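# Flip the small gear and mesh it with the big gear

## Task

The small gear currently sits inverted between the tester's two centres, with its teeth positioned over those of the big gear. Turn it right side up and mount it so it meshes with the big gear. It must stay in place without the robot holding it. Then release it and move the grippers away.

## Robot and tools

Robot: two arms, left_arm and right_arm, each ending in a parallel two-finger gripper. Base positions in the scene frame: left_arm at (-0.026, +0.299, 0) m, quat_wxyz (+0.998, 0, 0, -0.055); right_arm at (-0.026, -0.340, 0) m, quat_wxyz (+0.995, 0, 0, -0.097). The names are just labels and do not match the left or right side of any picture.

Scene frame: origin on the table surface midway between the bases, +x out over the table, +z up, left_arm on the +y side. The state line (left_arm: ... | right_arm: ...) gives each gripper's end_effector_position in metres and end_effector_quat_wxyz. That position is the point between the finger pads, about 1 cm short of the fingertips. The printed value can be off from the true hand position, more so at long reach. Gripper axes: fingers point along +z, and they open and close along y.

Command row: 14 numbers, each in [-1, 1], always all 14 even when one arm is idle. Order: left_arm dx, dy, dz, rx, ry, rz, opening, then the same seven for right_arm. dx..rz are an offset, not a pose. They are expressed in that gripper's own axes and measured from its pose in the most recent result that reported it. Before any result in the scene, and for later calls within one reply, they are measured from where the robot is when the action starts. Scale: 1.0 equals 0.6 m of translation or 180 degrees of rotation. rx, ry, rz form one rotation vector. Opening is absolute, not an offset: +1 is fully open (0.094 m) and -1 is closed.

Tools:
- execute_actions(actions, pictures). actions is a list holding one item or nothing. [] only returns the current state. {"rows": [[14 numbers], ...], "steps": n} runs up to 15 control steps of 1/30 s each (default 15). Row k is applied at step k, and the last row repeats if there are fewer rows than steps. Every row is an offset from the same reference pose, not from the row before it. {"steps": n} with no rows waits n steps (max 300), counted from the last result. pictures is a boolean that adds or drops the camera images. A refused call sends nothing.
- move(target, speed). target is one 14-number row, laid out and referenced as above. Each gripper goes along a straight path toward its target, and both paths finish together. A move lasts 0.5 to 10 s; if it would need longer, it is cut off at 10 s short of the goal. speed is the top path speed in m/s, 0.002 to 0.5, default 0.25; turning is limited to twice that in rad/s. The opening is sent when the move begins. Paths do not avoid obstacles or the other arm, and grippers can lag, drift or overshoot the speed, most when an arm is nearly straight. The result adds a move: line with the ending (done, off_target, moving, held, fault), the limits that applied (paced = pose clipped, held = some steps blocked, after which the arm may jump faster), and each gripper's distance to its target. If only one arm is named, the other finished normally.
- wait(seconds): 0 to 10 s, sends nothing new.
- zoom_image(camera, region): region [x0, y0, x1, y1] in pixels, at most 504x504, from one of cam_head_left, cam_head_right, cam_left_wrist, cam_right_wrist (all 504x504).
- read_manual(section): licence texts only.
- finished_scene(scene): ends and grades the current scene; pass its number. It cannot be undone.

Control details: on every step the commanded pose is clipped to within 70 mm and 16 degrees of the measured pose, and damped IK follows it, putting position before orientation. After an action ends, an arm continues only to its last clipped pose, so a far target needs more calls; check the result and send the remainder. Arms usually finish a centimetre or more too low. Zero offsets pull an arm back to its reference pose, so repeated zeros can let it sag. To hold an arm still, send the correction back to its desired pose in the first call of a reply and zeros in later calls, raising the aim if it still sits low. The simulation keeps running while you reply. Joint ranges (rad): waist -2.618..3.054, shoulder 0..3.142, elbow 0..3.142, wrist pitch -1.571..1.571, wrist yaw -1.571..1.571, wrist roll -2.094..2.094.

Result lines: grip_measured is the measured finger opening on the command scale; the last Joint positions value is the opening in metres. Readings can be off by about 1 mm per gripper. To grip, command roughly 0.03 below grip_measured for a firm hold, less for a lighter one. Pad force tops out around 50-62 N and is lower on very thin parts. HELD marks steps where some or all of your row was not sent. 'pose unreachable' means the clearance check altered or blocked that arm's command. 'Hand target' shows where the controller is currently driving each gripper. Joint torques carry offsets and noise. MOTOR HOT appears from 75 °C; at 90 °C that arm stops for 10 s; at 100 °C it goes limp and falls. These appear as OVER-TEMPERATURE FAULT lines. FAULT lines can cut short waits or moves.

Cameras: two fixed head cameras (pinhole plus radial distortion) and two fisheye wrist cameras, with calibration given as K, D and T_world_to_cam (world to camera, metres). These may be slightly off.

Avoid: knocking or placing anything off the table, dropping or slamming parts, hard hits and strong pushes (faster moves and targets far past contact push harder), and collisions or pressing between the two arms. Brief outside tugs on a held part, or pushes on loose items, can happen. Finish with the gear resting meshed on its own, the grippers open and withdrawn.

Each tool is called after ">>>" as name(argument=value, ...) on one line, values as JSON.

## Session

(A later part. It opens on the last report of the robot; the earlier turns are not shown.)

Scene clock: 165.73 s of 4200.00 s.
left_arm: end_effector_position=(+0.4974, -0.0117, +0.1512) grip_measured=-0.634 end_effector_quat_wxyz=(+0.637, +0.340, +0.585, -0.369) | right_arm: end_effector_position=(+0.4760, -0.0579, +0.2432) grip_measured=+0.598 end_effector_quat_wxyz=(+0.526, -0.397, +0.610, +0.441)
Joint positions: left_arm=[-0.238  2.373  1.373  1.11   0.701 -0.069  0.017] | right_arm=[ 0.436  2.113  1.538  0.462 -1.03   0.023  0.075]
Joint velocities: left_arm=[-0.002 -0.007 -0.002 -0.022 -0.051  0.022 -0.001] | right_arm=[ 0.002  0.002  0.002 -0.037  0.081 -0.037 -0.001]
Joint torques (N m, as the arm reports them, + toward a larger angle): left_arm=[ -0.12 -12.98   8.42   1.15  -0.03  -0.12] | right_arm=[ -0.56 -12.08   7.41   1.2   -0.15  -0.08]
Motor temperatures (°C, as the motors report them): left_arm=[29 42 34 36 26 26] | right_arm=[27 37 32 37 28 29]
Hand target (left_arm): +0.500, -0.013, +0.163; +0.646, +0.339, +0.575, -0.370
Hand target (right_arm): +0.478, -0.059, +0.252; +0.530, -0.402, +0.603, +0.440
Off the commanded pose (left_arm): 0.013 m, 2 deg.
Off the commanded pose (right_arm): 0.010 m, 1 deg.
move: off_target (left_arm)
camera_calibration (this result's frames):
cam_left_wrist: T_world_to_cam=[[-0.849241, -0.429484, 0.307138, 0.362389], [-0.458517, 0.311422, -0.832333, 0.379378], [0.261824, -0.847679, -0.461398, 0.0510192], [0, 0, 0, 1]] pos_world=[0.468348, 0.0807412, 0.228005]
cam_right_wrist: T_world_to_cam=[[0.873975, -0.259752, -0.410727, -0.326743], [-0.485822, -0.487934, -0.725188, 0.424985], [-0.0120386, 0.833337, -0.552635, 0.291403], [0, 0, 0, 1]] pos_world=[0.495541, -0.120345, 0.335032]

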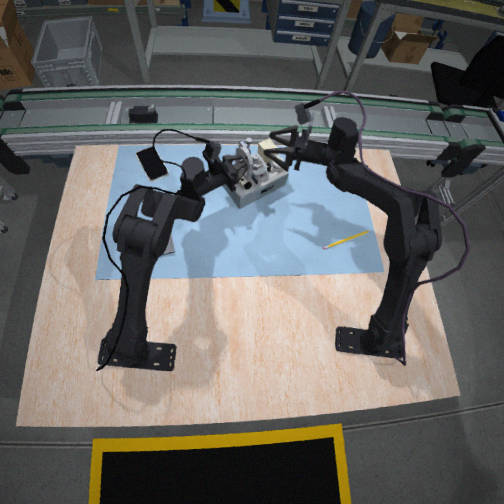

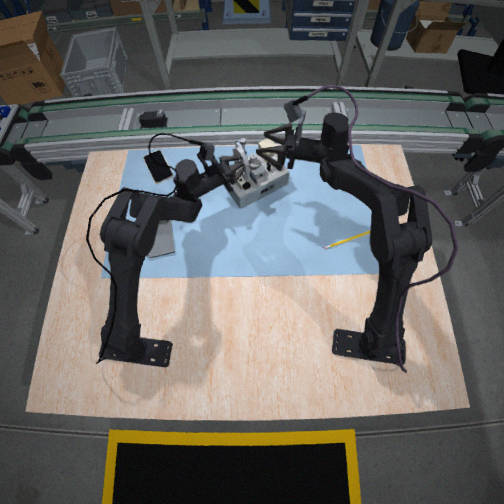

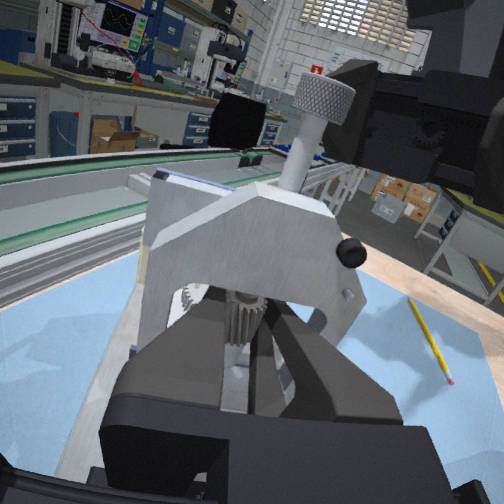

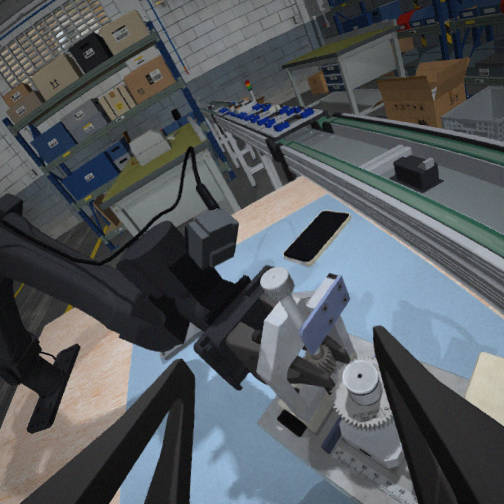

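>>> move(target=[-0.02,0.004,0.006,0,-0.008,0.003,-0.67,-0.012,-0.004,0.105,-0.095,-0.013,-0.041,-0.1], speed=0.05)

Scene clock: 185.60 s of 4200.00 s.
left_arm: end_effector_position=(+0.4974, -0.0117, +0.1512) grip_measured=-0.634 end_effector_quat_wxyz=(+0.637, +0.340, +0.585, -0.369) | right_arm: end_effector_position=(+0.4994, -0.0018, +0.2427) grip_measured=-0.098 end_effector_quat_wxyz=(-0.503, +0.492, -0.506, -0.499)
Joint positions: left_arm=[-0.238  2.373  1.373  1.11   0.701 -0.069  0.017] | right_arm=[ 0.49   2.474  2.071  0.415 -1.256  0.02   0.042]
Joint velocities: left_arm=[-0.007  0.007 -0.002 -0.022 -0.037 -0.051 -0.   ] | right_arm=[-0.002 -0.017  0.002 -0.051  0.037  0.037  0.   ]
Joint torques (N m, as the arm reports them, + toward a larger angle): left_arm=[ -0.04 -13.05   8.19   1.12  -0.06  -0.07] | right_arm=[  0.63 -14.08   7.47   1.08  -0.1   -0.08]
Motor temperatures (°C, as the motors report them): left_arm=[29 43 35 36 26 26] | right_arm=[27 37 32 34 28 29]
Hand target (left_arm): +0.500, -0.013, +0.163; +0.646, +0.339, +0.575, -0.370
Hand target (right_arm): +0.497, +0.003, +0.247; +0.501, -0.499, +0.499, +0.501
Off the commanded pose (left_arm): 0.013 m, 2 deg.
Off the commanded pose (right_arm): 0.005 m, 1 deg.
After step 90, 13.30 s passed at rest.
move: off_target (left_arm)
camera_calibration (this result's frames):
cam_left_wrist: T_world_to_cam=[[-0.849241, -0.429484, 0.307138, 0.362389], [-0.458517, 0.311422, -0.832333, 0.379378], [0.261824, -0.847679, -0.461398, 0.0510192], [0, 0, 0, 1]] pos_world=[0.468348, 0.0807412, 0.228005]
cam_right_wrist: T_world_to_cam=[[0.952293, 0.0137052, -0.304879, -0.397126], [-0.245848, -0.55746, -0.792968, 0.359804], [-0.180825, 0.830091, -0.527495, 0.322898], [0, 0, 0, 1]] pos_world=[0.525025, -0.0620154, 0.334564]

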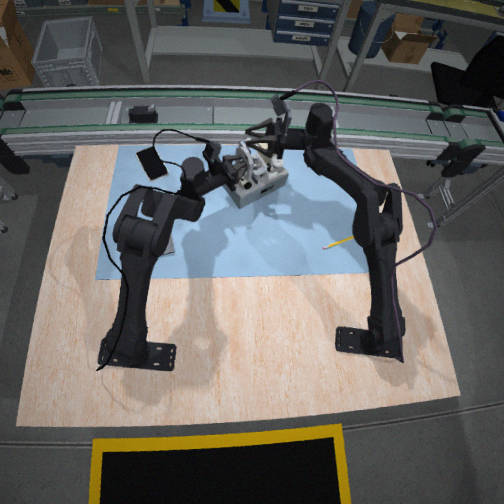

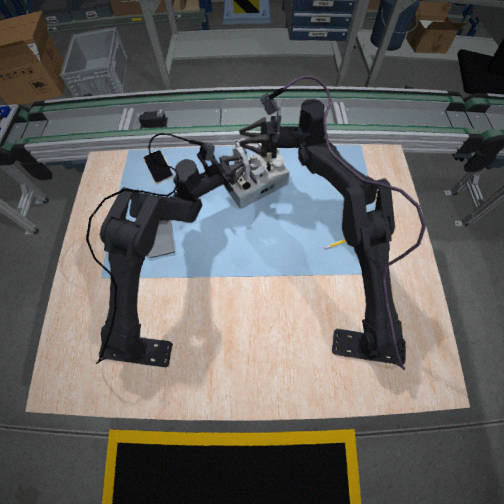

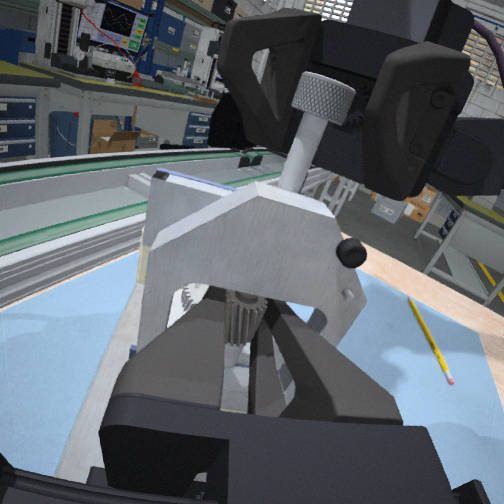

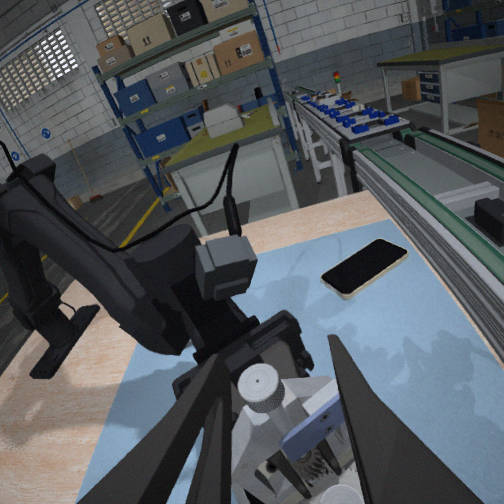

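>>> move(target=[-0.02,0.004,0.006,0,-0.008,0.003,-0.67,0.004,0.012,0.01,0,0,0,-0.3], speed=0.03)

>>> move(target=[-0.02,0.004,0.006,0,-0.008,0.003,-0.67,-0.01,0,0,0,0,0,-0.75], speed=0.03)

>>> move(target=[-0.02,0.004,0.006,0,-0.008,0.003,-0.67,-0.07,0,0,0,0,0,-0.75], speed=0.02)

Scene clock: 192.60 s of 4200.00 s.
left_arm: end_effector_position=(+0.4974, -0.0117, +0.1512) grip_measured=-0.634 end_effector_quat_wxyz=(+0.637, +0.340, +0.585, -0.369) | right_arm: end_effector_position=(+0.4960, +0.0021, +0.2306) grip_measured=-0.298 end_effector_quat_wxyz=(-0.495, +0.489, -0.512, -0.503)
Joint positions: left_arm=[-0.238  2.373  1.373  1.11   0.701 -0.069  0.017] | right_arm=[ 0.498  2.474  2.034  0.429 -1.25   0.02   0.033]
Joint velocities: left_arm=[-0.002 -0.002 -0.002 -0.007  0.037 -0.037 -0.   ] | right_arm=[-0.002  0.002 -0.002 -0.007  0.022  0.051  0.002]
Joint torques (N m, as the arm reports them, + toward a larger angle): left_arm=[  0.13 -12.83   8.41   1.09  -0.06  -0.14] | right_arm=[  0.42 -16.86   4.51   1.31   0.06  -0.01]
Motor temperatures (°C, as the motors report them): left_arm=[29 43 35 36 26 26] | right_arm=[27 38 32 34 28 29]
Hand target (left_arm): +0.500, -0.013, +0.163; +0.646, +0.339, +0.575, -0.370
Hand target (right_arm): +0.492, +0.004, +0.240; +0.503, -0.492, +0.506, +0.499
Off the commanded pose (left_arm): 0.013 m, 2 deg.
Off the commanded pose (right_arm): 0.011 m, 1 deg.
After step 90, 3.20 s passed at rest.
move: off_target (left_arm, right_arm)
camera_calibration (this result's frames):
cam_left_wrist: T_world_to_cam=[[-0.849241, -0.429484, 0.307138, 0.362389], [-0.458517, 0.311422, -0.832333, 0.379378], [0.261824, -0.847679, -0.461398, 0.0510192], [0, 0, 0, 1]] pos_world=[0.468348, 0.0807412, 0.228005]
cam_right_wrist: T_world_to_cam=[[0.945242, 0.0140676, -0.326066, -0.389206], [-0.261873, -0.563561, -0.783467, 0.357285], [-0.19478, 0.825954, -0.529018, 0.319942], [0, 0, 0, 1]] pos_world=[0.523776, -0.0574304, 0.32227]

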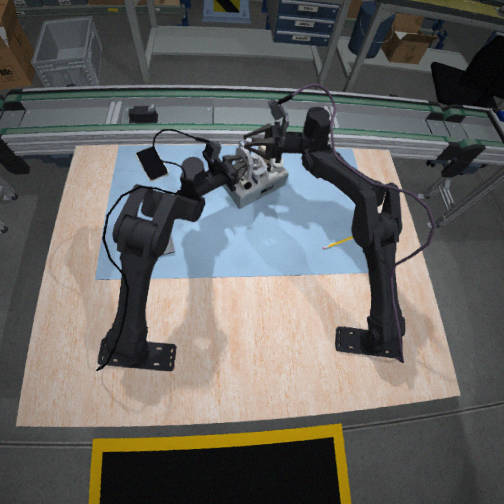

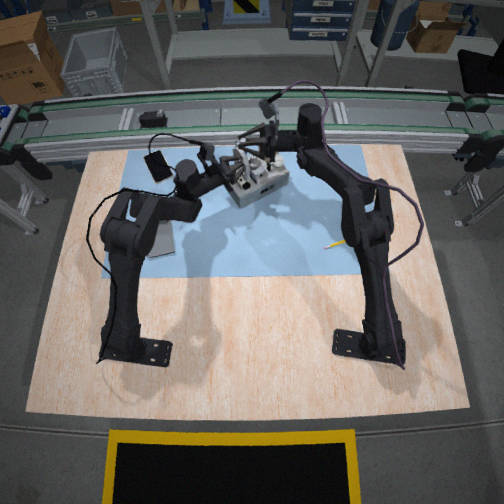

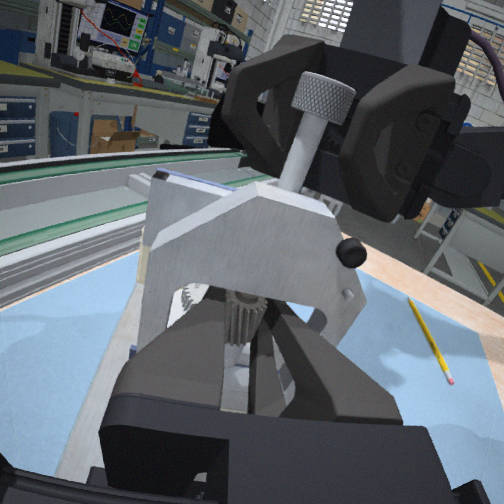

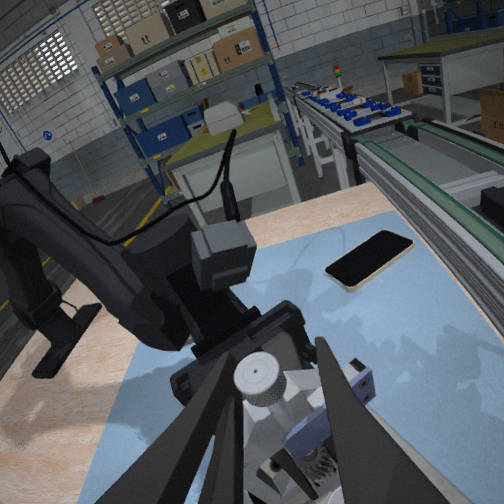

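Scene clock: 193.30 s of 4200.00 s.
left_arm: end_effector_position=(+0.4975, -0.0115, +0.1512) grip_measured=-0.634 end_effector_quat_wxyz=(+0.637, +0.340, +0.585, -0.369) | right_arm: end_effector_position=(+0.4920, +0.0025, +0.2307) grip_measured=-0.698 end_effector_quat_wxyz=(-0.490, +0.495, -0.507, -0.508)
Joint positions: left_arm=[-0.238  2.373  1.373  1.11   0.701 -0.069  0.017] | right_arm=[ 0.499  2.474  2.034  0.429 -1.271  0.02   0.014]
Joint velocities: left_arm=[ 0.012  0.002 -0.002 -0.066 -0.037  0.007  0.001] | right_arm=[ 0.012 -0.002 -0.007 -0.037 -0.007 -0.007  0.   ]
Joint torques (N m, as the arm reports them, + toward a larger angle): left_arm=[ -0.31 -12.8    8.52   1.12  -0.03  -0.11] | right_arm=[ -0.11 -15.27   6.28   1.09   0.21   0.04]
Motor temperatures (°C, as the motors report them): left_arm=[29 43 35 36 26 26] | right_arm=[27 38 32 34 28 29]
Hand target (left_arm): +0.500, -0.013, +0.163; +0.646, +0.339, +0.575, -0.370
Hand target (right_arm): +0.496, +0.002, +0.237; +0.496, -0.489, +0.512, +0.503
Off the commanded pose (left_arm): 0.013 m, 2 deg.
Off the commanded pose (right_arm): 0.007 m, 1 deg.
move: off_target (left_arm)
camera_calibration (this result's frames):
cam_left_wrist: T_world_to_cam=[[-0.849077, -0.429808, 0.307138, 0.36249], [-0.458636, 0.311247, -0.832333, 0.379427], [0.262147, -0.847579, -0.461398, 0.0509976], [0, 0, 0, 1]] pos_world=[0.468432, 0.0809298, 0.228005]
cam_right_wrist: T_world_to_cam=[[0.945174, 0.0347662, -0.32471, -0.385718], [-0.248447, -0.568764, -0.78408, 0.350126], [-0.211943, 0.821766, -0.528943, 0.327327], [0, 0, 0, 1]] pos_world=[0.520933, -0.0564375, 0.322418]

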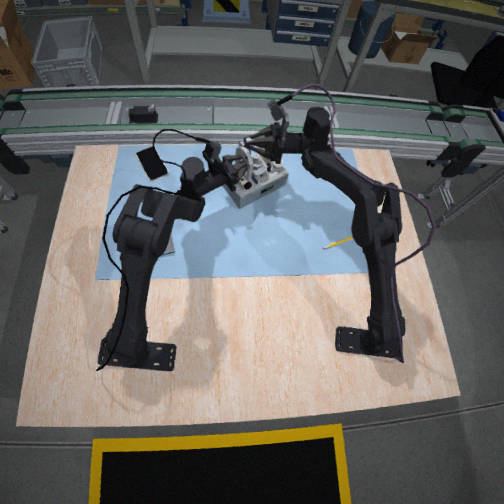

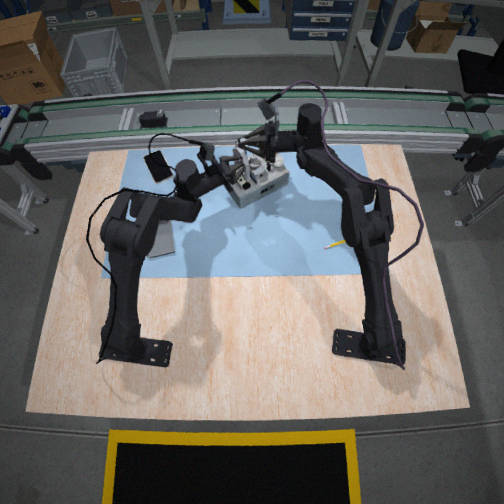

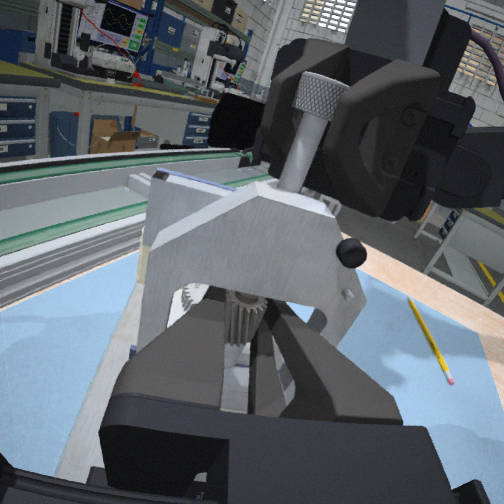

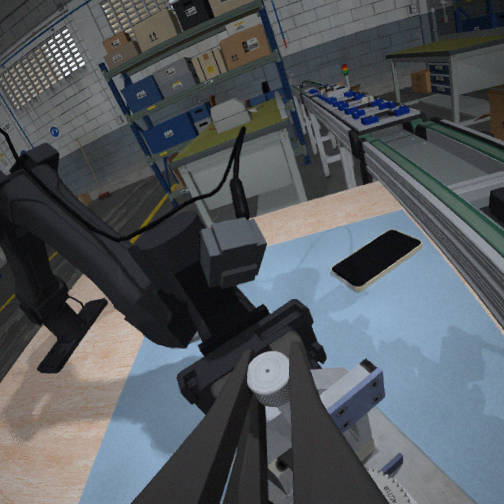

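Scene clock: 195.63 s of 4200.00 s.
left_arm: end_effector_position=(+0.4975, -0.0115, +0.1512) grip_measured=-0.634 end_effector_quat_wxyz=(+0.636, +0.339, +0.586, -0.370) | right_arm: end_effector_position=(+0.4914, +0.0027, +0.2325) grip_measured=-0.698 end_effector_quat_wxyz=(-0.470, +0.492, -0.520, -0.516)
Joint positions: left_arm=[-0.238  2.373  1.373  1.11   0.701 -0.074  0.017] | right_arm=[ 0.499  2.474  2.08   0.302 -1.284 -0.013  0.014]
Joint velocities: left_arm=[-0.027 -0.012 -0.012  0.022  0.022 -0.007 -0.002] | right_arm=[-0.007 -0.007  0.027 -0.007 -0.066 -0.007  0.001]
Joint torques (N m, as the arm reports them, + toward a larger angle): left_arm=[ -0.07 -12.76   8.4    1.13  -0.01  -0.11] | right_arm=[ -0.08 -18.     9.1    1.2    0.08   0.44]
Motor temperatures (°C, as the motors report them): left_arm=[29 43 35 36 26 26] | right_arm=[27 39 32 34 28 29]
Hand target (left_arm): +0.500, -0.012, +0.163; +0.646, +0.339, +0.575, -0.370
Hand target (right_arm): +0.491, +0.002, +0.272; +0.491, -0.495, +0.507, +0.508
Off the commanded pose (left_arm): 0.013 m, 2 deg.
Off the commanded pose (right_arm): 0.040 m, 3 deg.
move: off_target (left_arm, right_arm)
camera_calibration (this result's frames):
cam_left_wrist: T_world_to_cam=[[-0.848017, -0.428781, 0.31147, 0.361319], [-0.461811, 0.309543, -0.831212, 0.380817], [0.259995, -0.848723, -0.460513, 0.0519215], [0, 0, 0, 1]] pos_world=[0.468771, 0.0811146, 0.22791]
cam_right_wrist: T_world_to_cam=[[0.929183, 0.0381843, -0.367641, -0.36678], [-0.275956, -0.590051, -0.758741, 0.359195], [-0.245899, 0.806462, -0.537729, 0.346716], [0, 0, 0, 1]] pos_world=[0.525185, -0.0536648, 0.324132]

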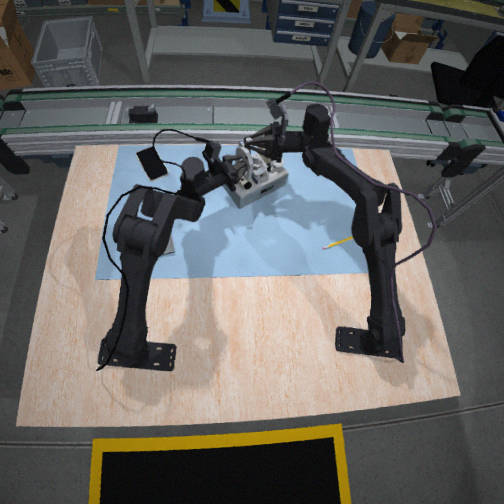

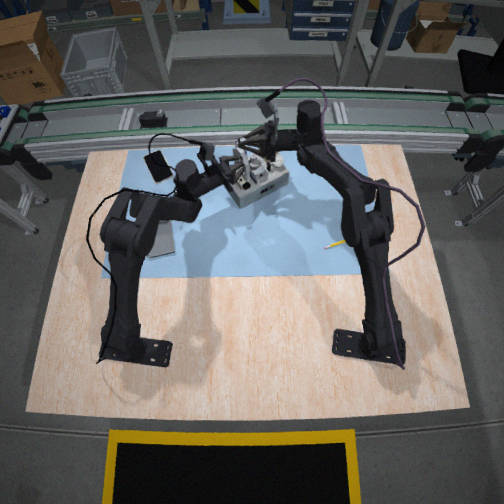

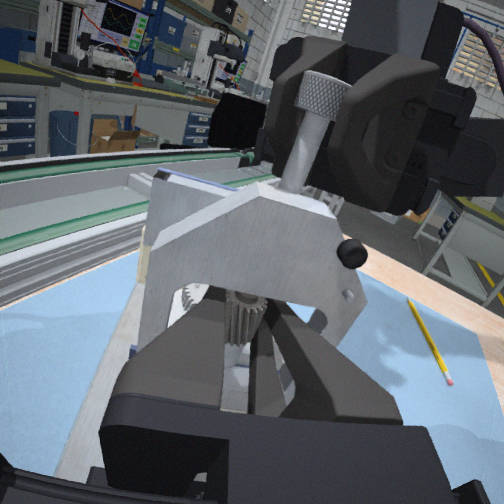

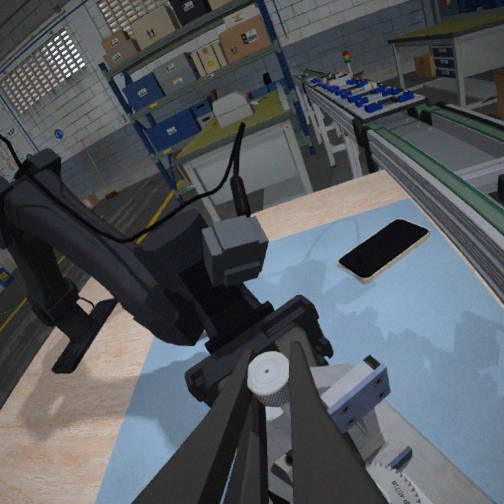

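>>> move(target=[-0.02,0.004,0.006,0,-0.008,0.003,-0.67,-0.112,0.006,0,0,-0.02,-0.065,-0.78], speed=0.03)

Scene clock: 204.57 s of 4200.00 s.
left_arm: end_effector_position=(+0.4977, -0.0114, +0.1512) grip_measured=-0.634 end_effector_quat_wxyz=(+0.635, +0.337, +0.587, -0.372) | right_arm: end_effector_position=(+0.4914, +0.0026, +0.2425) grip_measured=-0.698 end_effector_quat_wxyz=(-0.482, +0.504, -0.503, -0.510)
Joint positions: left_arm=[-0.238  2.373  1.373  1.11   0.7   -0.08   0.017] | right_arm=[ 0.497  2.477  2.107  0.315 -1.295 -0.025  0.014]
Joint velocities: left_arm=[-0.012 -0.002 -0.007  0.037  0.051  0.022 -0.   ] | right_arm=[ 0.002 -0.002 -0.002  0.007  0.022 -0.037  0.001]
Joint torques (N m, as the arm reports them, + toward a larger angle): left_arm=[  0.02 -12.72   8.28   1.11  -0.05  -0.07] | right_arm=[  0.12 -18.42  10.16   1.78   0.07   0.14]
Motor temperatures (°C, as the motors report them): left_arm=[29 43 35 37 26 26] | right_arm=[27 41 33 34 28 29]
Hand target (left_arm): +0.501, -0.012, +0.163; +0.645, +0.337, +0.576, -0.371
Hand target (right_arm): +0.488, +0.002, +0.299; +0.535, -0.526, +0.453, +0.480
Off the commanded pose (left_arm): 0.013 m, 2 deg.
Off the commanded pose (right_arm): 0.057 m, 9 deg.
After step 90, 2.13 s passed at rest.
move: off_target (left_arm, right_arm)
camera_calibration (this result's frames):
cam_left_wrist: T_world_to_cam=[[-0.845986, -0.428235, 0.317683, 0.359564], [-0.466687, 0.306505, -0.829613, 0.383029], [0.257898, -0.850099, -0.459151, 0.0527908], [0, 0, 0, 1]] pos_world=[0.469326, 0.0814549, 0.227778]
cam_right_wrist: T_world_to_cam=[[0.94504, 0.0519079, -0.322807, -0.381775], [-0.233704, -0.583221, -0.777969, 0.350536], [-0.22865, 0.810653, -0.539037, 0.344018], [0, 0, 0, 1]] pos_world=[0.521374, -0.054622, 0.334905]

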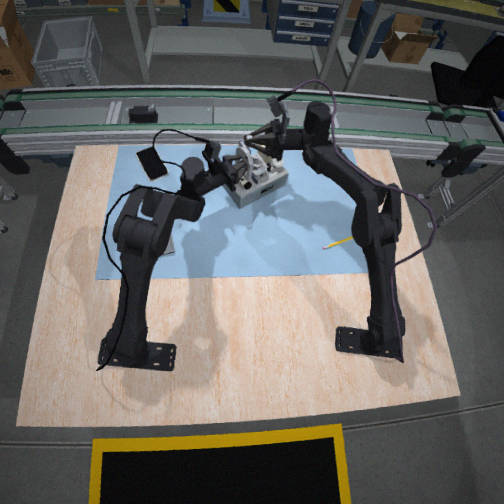

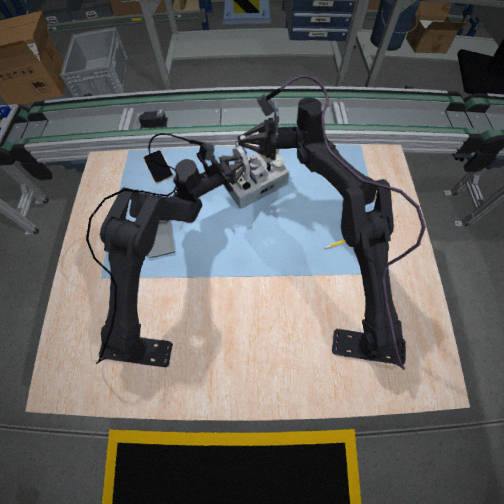

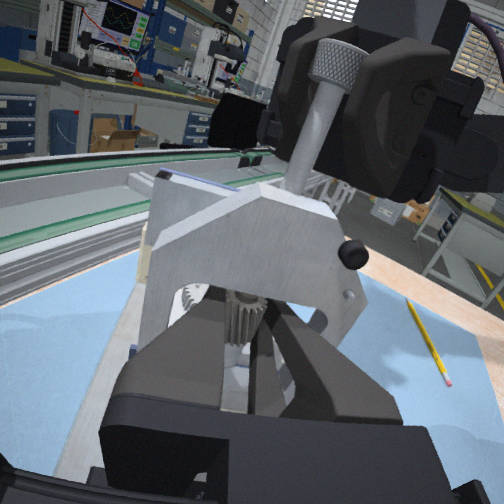

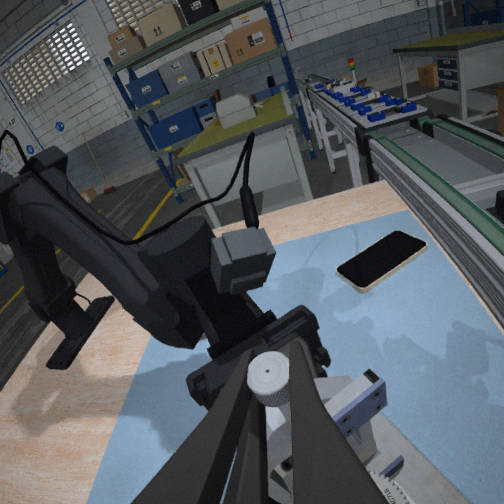

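Up 11 mm. Relax right, lift the gear, withdraw.

>>> move(target=[-0.032,0.004,0.002,0,-0.008,0.003,-0.67,-0.01,0,0,0,0,0,-0.78], speed=0.02)

>>> move(target=[-0.024,0,-0.03,0,-0.008,0.003,-0.67,-0.01,0,-0.03,0,0,0,0.3], speed=0.02)

Scene clock: 209.90 s of 4200.00 s.
left_arm: end_effector_position=(+0.4976, -0.0115, +0.1513) grip_measured=-0.634 end_effector_quat_wxyz=(+0.636, +0.338, +0.586, -0.371) | right_arm: end_effector_position=(+0.4916, +0.0026, +0.2314) grip_measured=-0.698 end_effector_quat_wxyz=(-0.474, +0.504, -0.507, -0.514)
Joint positions: left_arm=[-0.238  2.373  1.373  1.111  0.7   -0.077  0.017] | right_arm=[ 0.497  2.493  2.106  0.303 -1.304 -0.036  0.014]
Joint velocities: left_arm=[-0.002  0.012  0.007 -0.037 -0.051  0.051  0.001] | right_arm=[-0.002 -0.007 -0.017 -0.037  0.051  0.066 -0.001]
Joint torques (N m, as the arm reports them, + toward a larger angle): left_arm=[  0.32 -14.85   7.66   1.01   0.    -0.22] | right_arm=[  0.03 -16.82   6.48   1.16   0.05   0.14]
Motor temperatures (°C, as the motors report them): left_arm=[29 44 35 37 26 26] | right_arm=[27 42 33 34 28 29]
Hand target (left_arm): +0.499, -0.010, +0.170; +0.644, +0.335, +0.577, -0.373
Hand target (right_arm): +0.491, +0.002, +0.248; +0.482, -0.504, +0.504, +0.510
Off the commanded pose (left_arm): 0.019 m, 1 deg.
Off the commanded pose (right_arm): 0.017 m, 1 deg.
After step 90, 1.13 s passed at rest.
move: off_target (left_arm, right_arm)
camera_calibration (this result's frames):
cam_left_wrist: T_world_to_cam=[[-0.84717, -0.428755, 0.313804, 0.360641], [-0.463621, 0.308025, -0.830769, 0.381735], [0.259536, -0.849288, -0.459729, 0.0520968], [0, 0, 0, 1]] pos_world=[0.468983, 0.0812876, 0.227913]
cam_right_wrist: T_world_to_cam=[[0.938868, 0.0577402, -0.339401, -0.378694], [-0.241713, -0.591452, -0.769259, 0.343991], [-0.245156, 0.80427, -0.541339, 0.346729], [0, 0, 0, 1]] pos_world=[0.523693, -0.053544, 0.323787]

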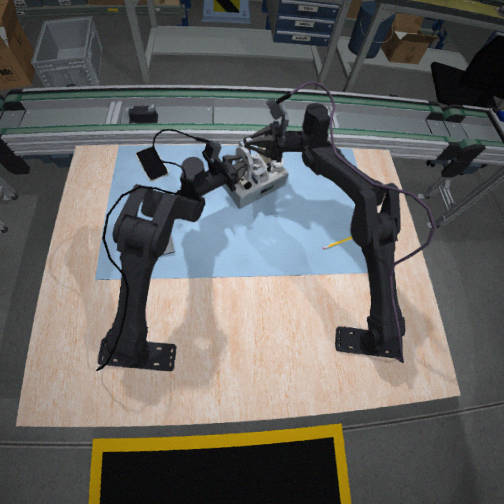

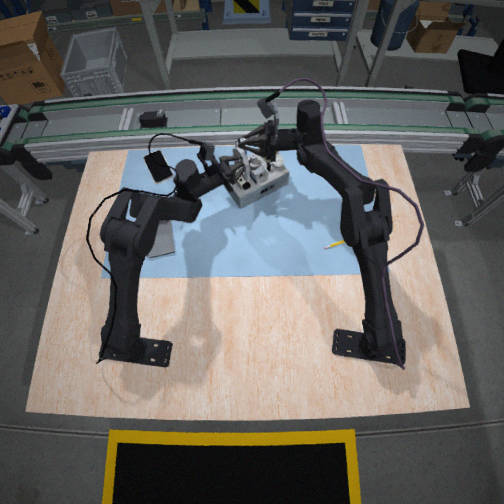

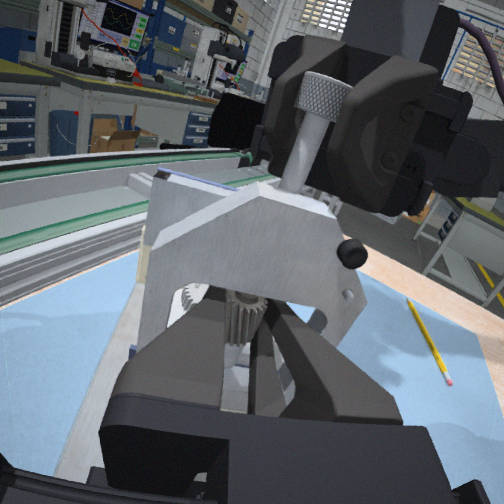

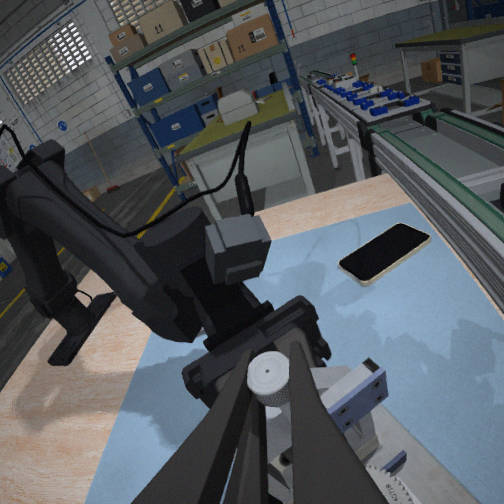

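Scene clock: 211.30 s of 4200.00 s.
left_arm: end_effector_position=(+0.4971, -0.0091, +0.1510) grip_measured=-0.634 end_effector_quat_wxyz=(+0.641, +0.330, +0.590, -0.363) | right_arm: end_effector_position=(+0.4962, -0.0104, +0.2317) grip_measured=+0.298 end_effector_quat_wxyz=(-0.476, +0.503, -0.508, -0.513)
Joint positions: left_arm=[-0.241  2.362  1.349  1.123  0.671 -0.073  0.017] | right_arm=[ 0.472  2.493  2.106  0.303 -1.325 -0.038  0.061]
Joint velocities: left_arm=[ 0.002 -0.007  0.022  0.007  0.007 -0.022 -0.001] | right_arm=[-0.002  0.007 -0.002  0.007  0.037 -0.007  0.001]
Joint torques (N m, as the arm reports them, + toward a larger angle): left_arm=[  2.87 -15.53   2.58   1.43   0.54  -0.16] | right_arm=[ -0.62 -17.14   4.22   1.08  -0.17  -0.08]
Motor temperatures (°C, as the motors report them): left_arm=[29 44 35 37 26 26] | right_arm=[27 42 33 34 28 29]
Hand target (left_arm): +0.489, +0.004, +0.163; +0.645, +0.337, +0.577, -0.371
Hand target (right_arm): +0.493, -0.015, +0.238; +0.474, -0.504, +0.507, +0.514
Off the commanded pose (left_arm): 0.021 m, 2 deg.
Off the commanded pose (right_arm): 0.009 m, 0 deg.
move: off_target (left_arm)
camera_calibration (this result's frames):
cam_left_wrist: T_world_to_cam=[[-0.835894, -0.450662, 0.313346, 0.35559], [-0.470667, 0.294779, -0.831612, 0.384067], [0.282408, -0.84262, -0.458515, 0.0426139], [0, 0, 0, 1]] pos_world=[0.465969, 0.0829436, 0.227511]
cam_right_wrist: T_world_to_cam=[[0.939559, 0.0547205, -0.337986, -0.382879], [-0.242906, -0.589168, -0.770635, 0.338571], [-0.2413, 0.806156, -0.540266, 0.356361], [0, 0, 0, 1]] pos_world=[0.527968, -0.0668561, 0.324037]

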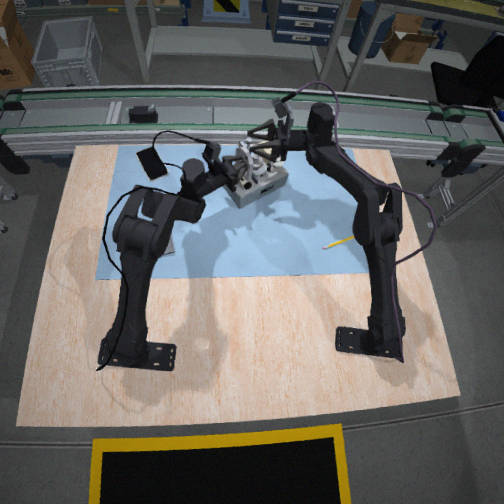

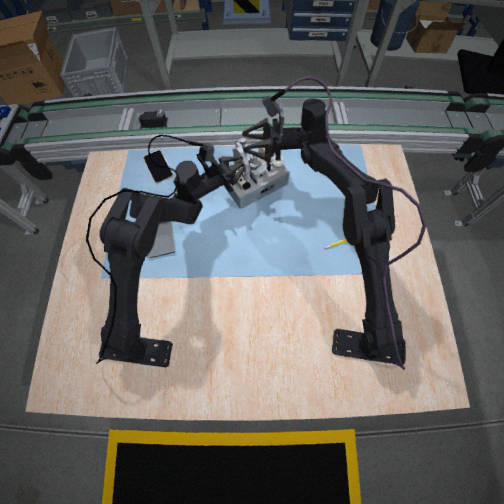

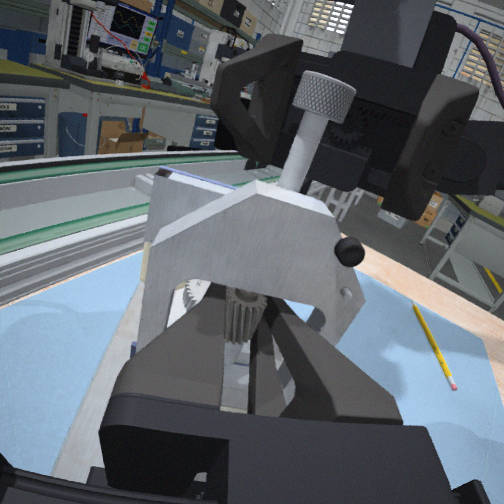

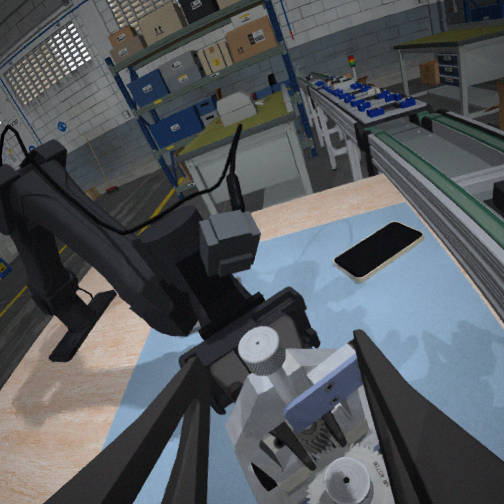

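Spring-loaded. Regrip and hold with execute_actions.

>>> move(target=[-0.02,0.004,0.01,0,-0.008,0.003,-0.67,-0.02,0.006,0.03,0,0,-0.01,-0.2], speed=0.03)

>>> move(target=[-0.02,0.004,0.006,0,-0.008,0.003,-0.67,-0.01,0,0,0,0,0,-0.78], speed=0.03)

>>> move(target=[-0.032,0.004,0.004,0,-0.008,0.003,-0.67,-0.118,0.004,0,0,-0.016,-0.05,-0.78], speed=0.04)

Scene clock: 217.87 s of 4200.00 s.
left_arm: end_effector_position=(+0.4973, -0.0104, +0.1514) grip_measured=-0.634 end_effector_quat_wxyz=(+0.643, +0.330, +0.590, -0.361) | right_arm: end_effector_position=(+0.4915, +0.0040, +0.2311) grip_measured=-0.198 end_effector_quat_wxyz=(-0.476, +0.505, -0.507, -0.512)
Joint positions: left_arm=[-0.245  2.363  1.351  1.123  0.664 -0.069  0.017] | right_arm=[ 0.499  2.493  2.106  0.301 -1.299 -0.045  0.038]
Joint velocities: left_arm=[-0.002 -0.002 -0.012  0.007 -0.051 -0.022 -0.   ] | right_arm=[-0.022 -0.007  0.007 -0.022  0.066 -0.007 -0.   ]
Joint torques (N m, as the arm reports them, + toward a larger angle): left_arm=[  0.03 -12.35   9.02   1.07  -0.01  -0.11] | right_arm=[  0.5  -15.14   7.95   1.05   0.    -0.11]
Motor temperatures (°C, as the motors report them): left_arm=[29 46 34 37 26 26] | right_arm=[27 43 32 34 28 29]
Hand target (left_arm): +0.501, -0.012, +0.164; +0.651, +0.329, +0.580, -0.364
Hand target (right_arm): +0.492, +0.007, +0.244; +0.484, -0.510, +0.499, +0.506
Off the commanded pose (left_arm): 0.013 m, 1 deg.
Off the commanded pose (right_arm): 0.013 m, 2 deg.
After step 90, 2.57 s passed at rest.
move: off_target (left_arm, right_arm)
camera_calibration (this result's frames):
cam_left_wrist: T_world_to_cam=[[-0.835539, -0.453781, 0.30977, 0.355363], [-0.46856, 0.294079, -0.833048, 0.383991], [0.286924, -0.84119, -0.458338, 0.0394059], [0, 0, 0, 1]] pos_world=[0.465536, 0.0814811, 0.227864]
cam_right_wrist: T_world_to_cam=[[0.941115, 0.0555201, -0.333497, -0.381294], [-0.238073, -0.591557, -0.770312, 0.343], [-0.240051, 0.804349, -0.543506, 0.34339], [0, 0, 0, 1]] pos_world=[0.522931, -0.0521312, 0.323691]

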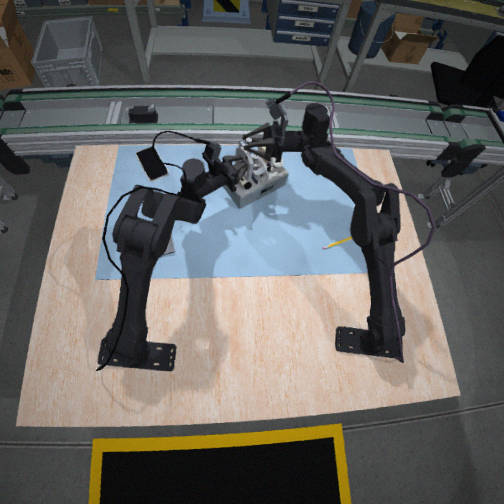

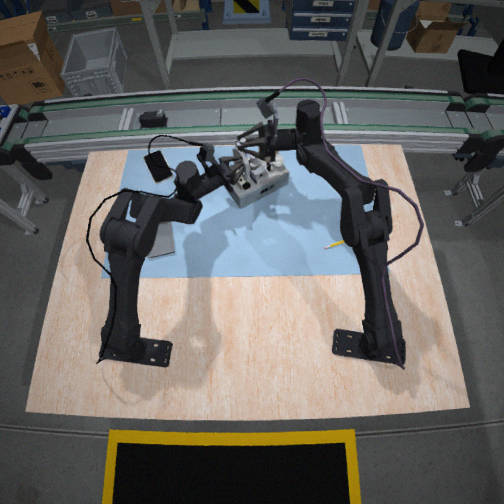

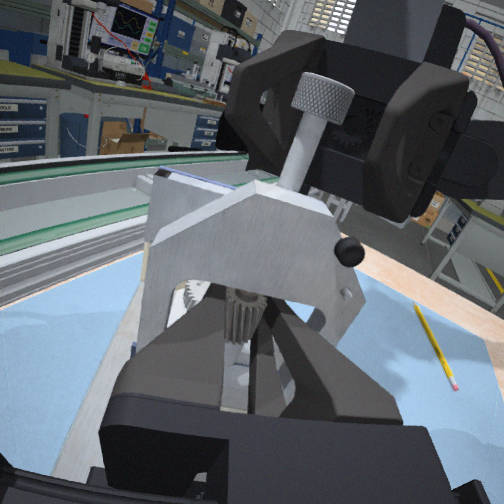

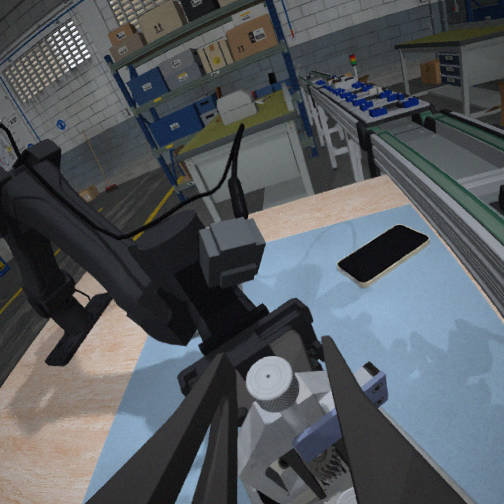

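Scene clock: 218.57 s of 4200.00 s.
left_arm: end_effector_position=(+0.4973, -0.0104, +0.1514) grip_measured=-0.634 end_effector_quat_wxyz=(+0.643, +0.330, +0.589, -0.360) | right_arm: end_effector_position=(+0.4917, +0.0040, +0.2311) grip_measured=-0.693 end_effector_quat_wxyz=(-0.476, +0.505, -0.507, -0.512)
Joint positions: left_arm=[-0.245  2.363  1.351  1.123  0.664 -0.068  0.017] | right_arm=[ 0.499  2.493  2.106  0.301 -1.299 -0.045  0.014]
Joint velocities: left_arm=[-0.012 -0.032  0.017 -0.037 -0.022  0.007  0.001] | right_arm=[-0.002 -0.012 -0.002 -0.066 -0.037  0.007  0.001]
Joint torques (N m, as the arm reports them, + toward a larger angle): left_arm=[ -0.13 -12.95   8.34   1.13  -0.05  -0.12] | right_arm=[ -0.03 -15.25   6.55   1.08  -0.06   0.03]
Motor temperatures (°C, as the motors report them): left_arm=[29 46 34 37 26 26] | right_arm=[27 42 32 34 28 29]
Hand target (left_arm): +0.500, -0.011, +0.164; +0.652, +0.329, +0.580, -0.362
Hand target (right_arm): +0.492, +0.004, +0.237; +0.476, -0.505, +0.506, +0.512
Off the commanded pose (left_arm): 0.013 m, 2 deg.
Off the commanded pose (right_arm): 0.006 m, 0 deg.
move: off_target (left_arm)
camera_calibration (this result's frames):
cam_left_wrist: T_world_to_cam=[[-0.835795, -0.454048, 0.308687, 0.355651], [-0.467779, 0.294528, -0.833328, 0.38365], [0.287454, -0.840889, -0.458559, 0.0391792], [0, 0, 0, 1]] pos_world=[0.465452, 0.0814324, 0.227887]
cam_right_wrist: T_world_to_cam=[[0.941163, 0.0547838, -0.333482, -0.38145], [-0.238507, -0.591425, -0.77028, 0.343232], [-0.239428, 0.804497, -0.543561, 0.343119], [0, 0, 0, 1]] pos_world=[0.523022, -0.0521448, 0.323684]

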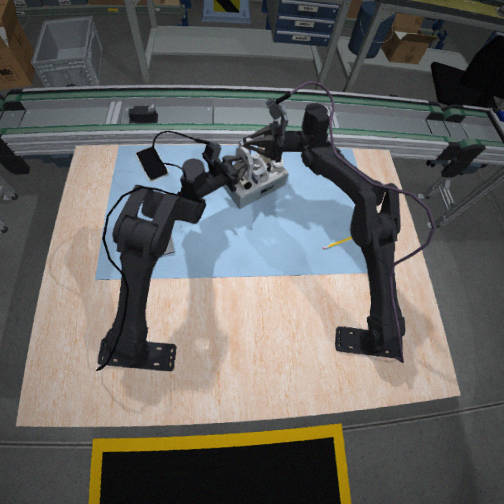

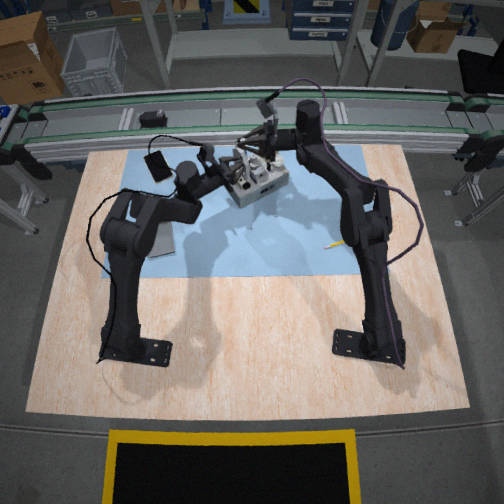

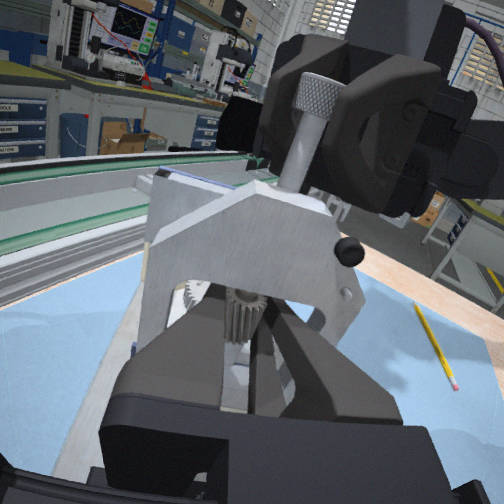

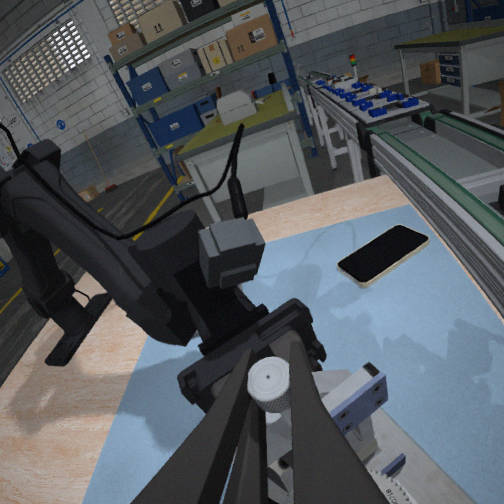

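Scene clock: 220.87 s of 4200.00 s.
left_arm: end_effector_position=(+0.4973, -0.0104, +0.1513) grip_measured=-0.634 end_effector_quat_wxyz=(+0.642, +0.328, +0.591, -0.363) | right_arm: end_effector_position=(+0.4911, +0.0044, +0.2439) grip_measured=-0.693 end_effector_quat_wxyz=(-0.475, +0.507, -0.502, -0.515)
Joint positions: left_arm=[-0.245  2.363  1.351  1.123  0.664 -0.076  0.017] | right_arm=[ 0.499  2.493  2.149  0.273 -1.31  -0.034  0.014]
Joint velocities: left_arm=[ 0.002 -0.027 -0.012 -0.007  0.066  0.037  0.   ] | right_arm=[-0.002  0.012  0.017  0.007 -0.081  0.022  0.   ]
Joint torques (N m, as the arm reports them, + toward a larger angle): left_arm=[  0.41 -14.51   7.97   1.    -0.03   0.01] | right_arm=[  0.06 -18.89  10.17   1.67   0.06   0.14]
Motor temperatures (°C, as the motors report them): left_arm=[29 46 34 37 26 26] | right_arm=[27 43 32 34 28 29]
Hand target (left_arm): +0.499, -0.010, +0.171; +0.652, +0.329, +0.580, -0.361
Hand target (right_arm): +0.487, +0.003, +0.301; +0.527, -0.530, +0.454, +0.485
Off the commanded pose (left_arm): 0.020 m, 2 deg.
Off the commanded pose (right_arm): 0.058 m, 9 deg.
move: off_target (left_arm, right_arm)
camera_calibration (this result's frames):
cam_left_wrist: T_world_to_cam=[[-0.833958, -0.452297, 0.316136, 0.353659], [-0.473279, 0.291648, -0.831233, 0.385976], [0.283764, -0.842834, -0.457285, 0.0407598], [0, 0, 0, 1]] pos_world=[0.466045, 0.0817434, 0.22767]
cam_right_wrist: T_world_to_cam=[[0.941799, 0.0670199, -0.329427, -0.377982], [-0.228828, -0.590072, -0.774243, 0.349434], [-0.246275, 0.804564, -0.540393, 0.352257], [0, 0, 0, 1]] pos_world=[0.522696, -0.0518898, 0.336387]

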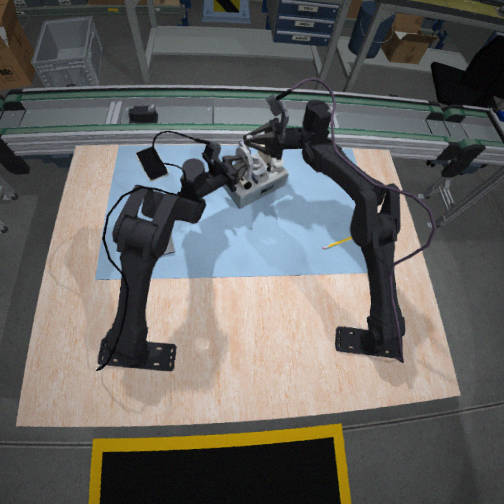

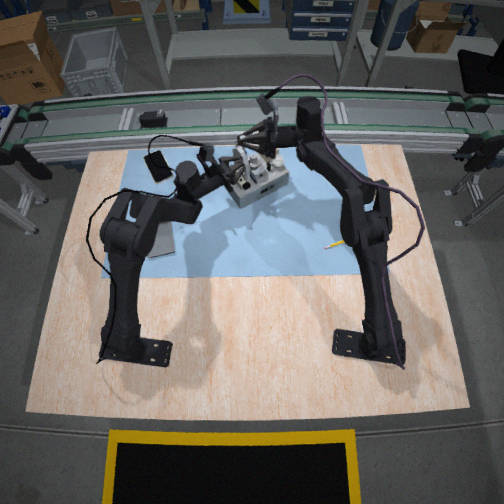

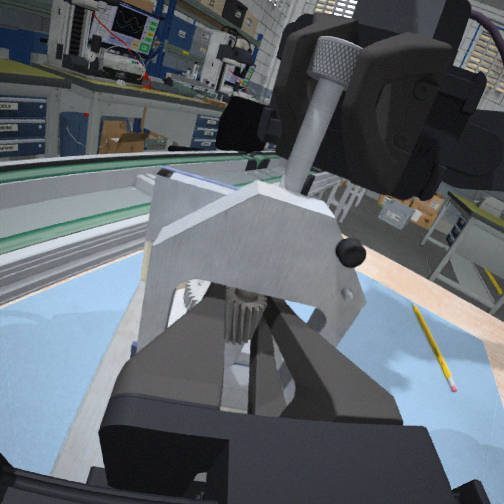

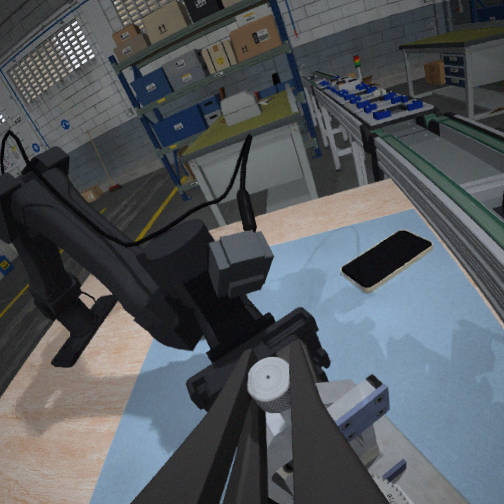

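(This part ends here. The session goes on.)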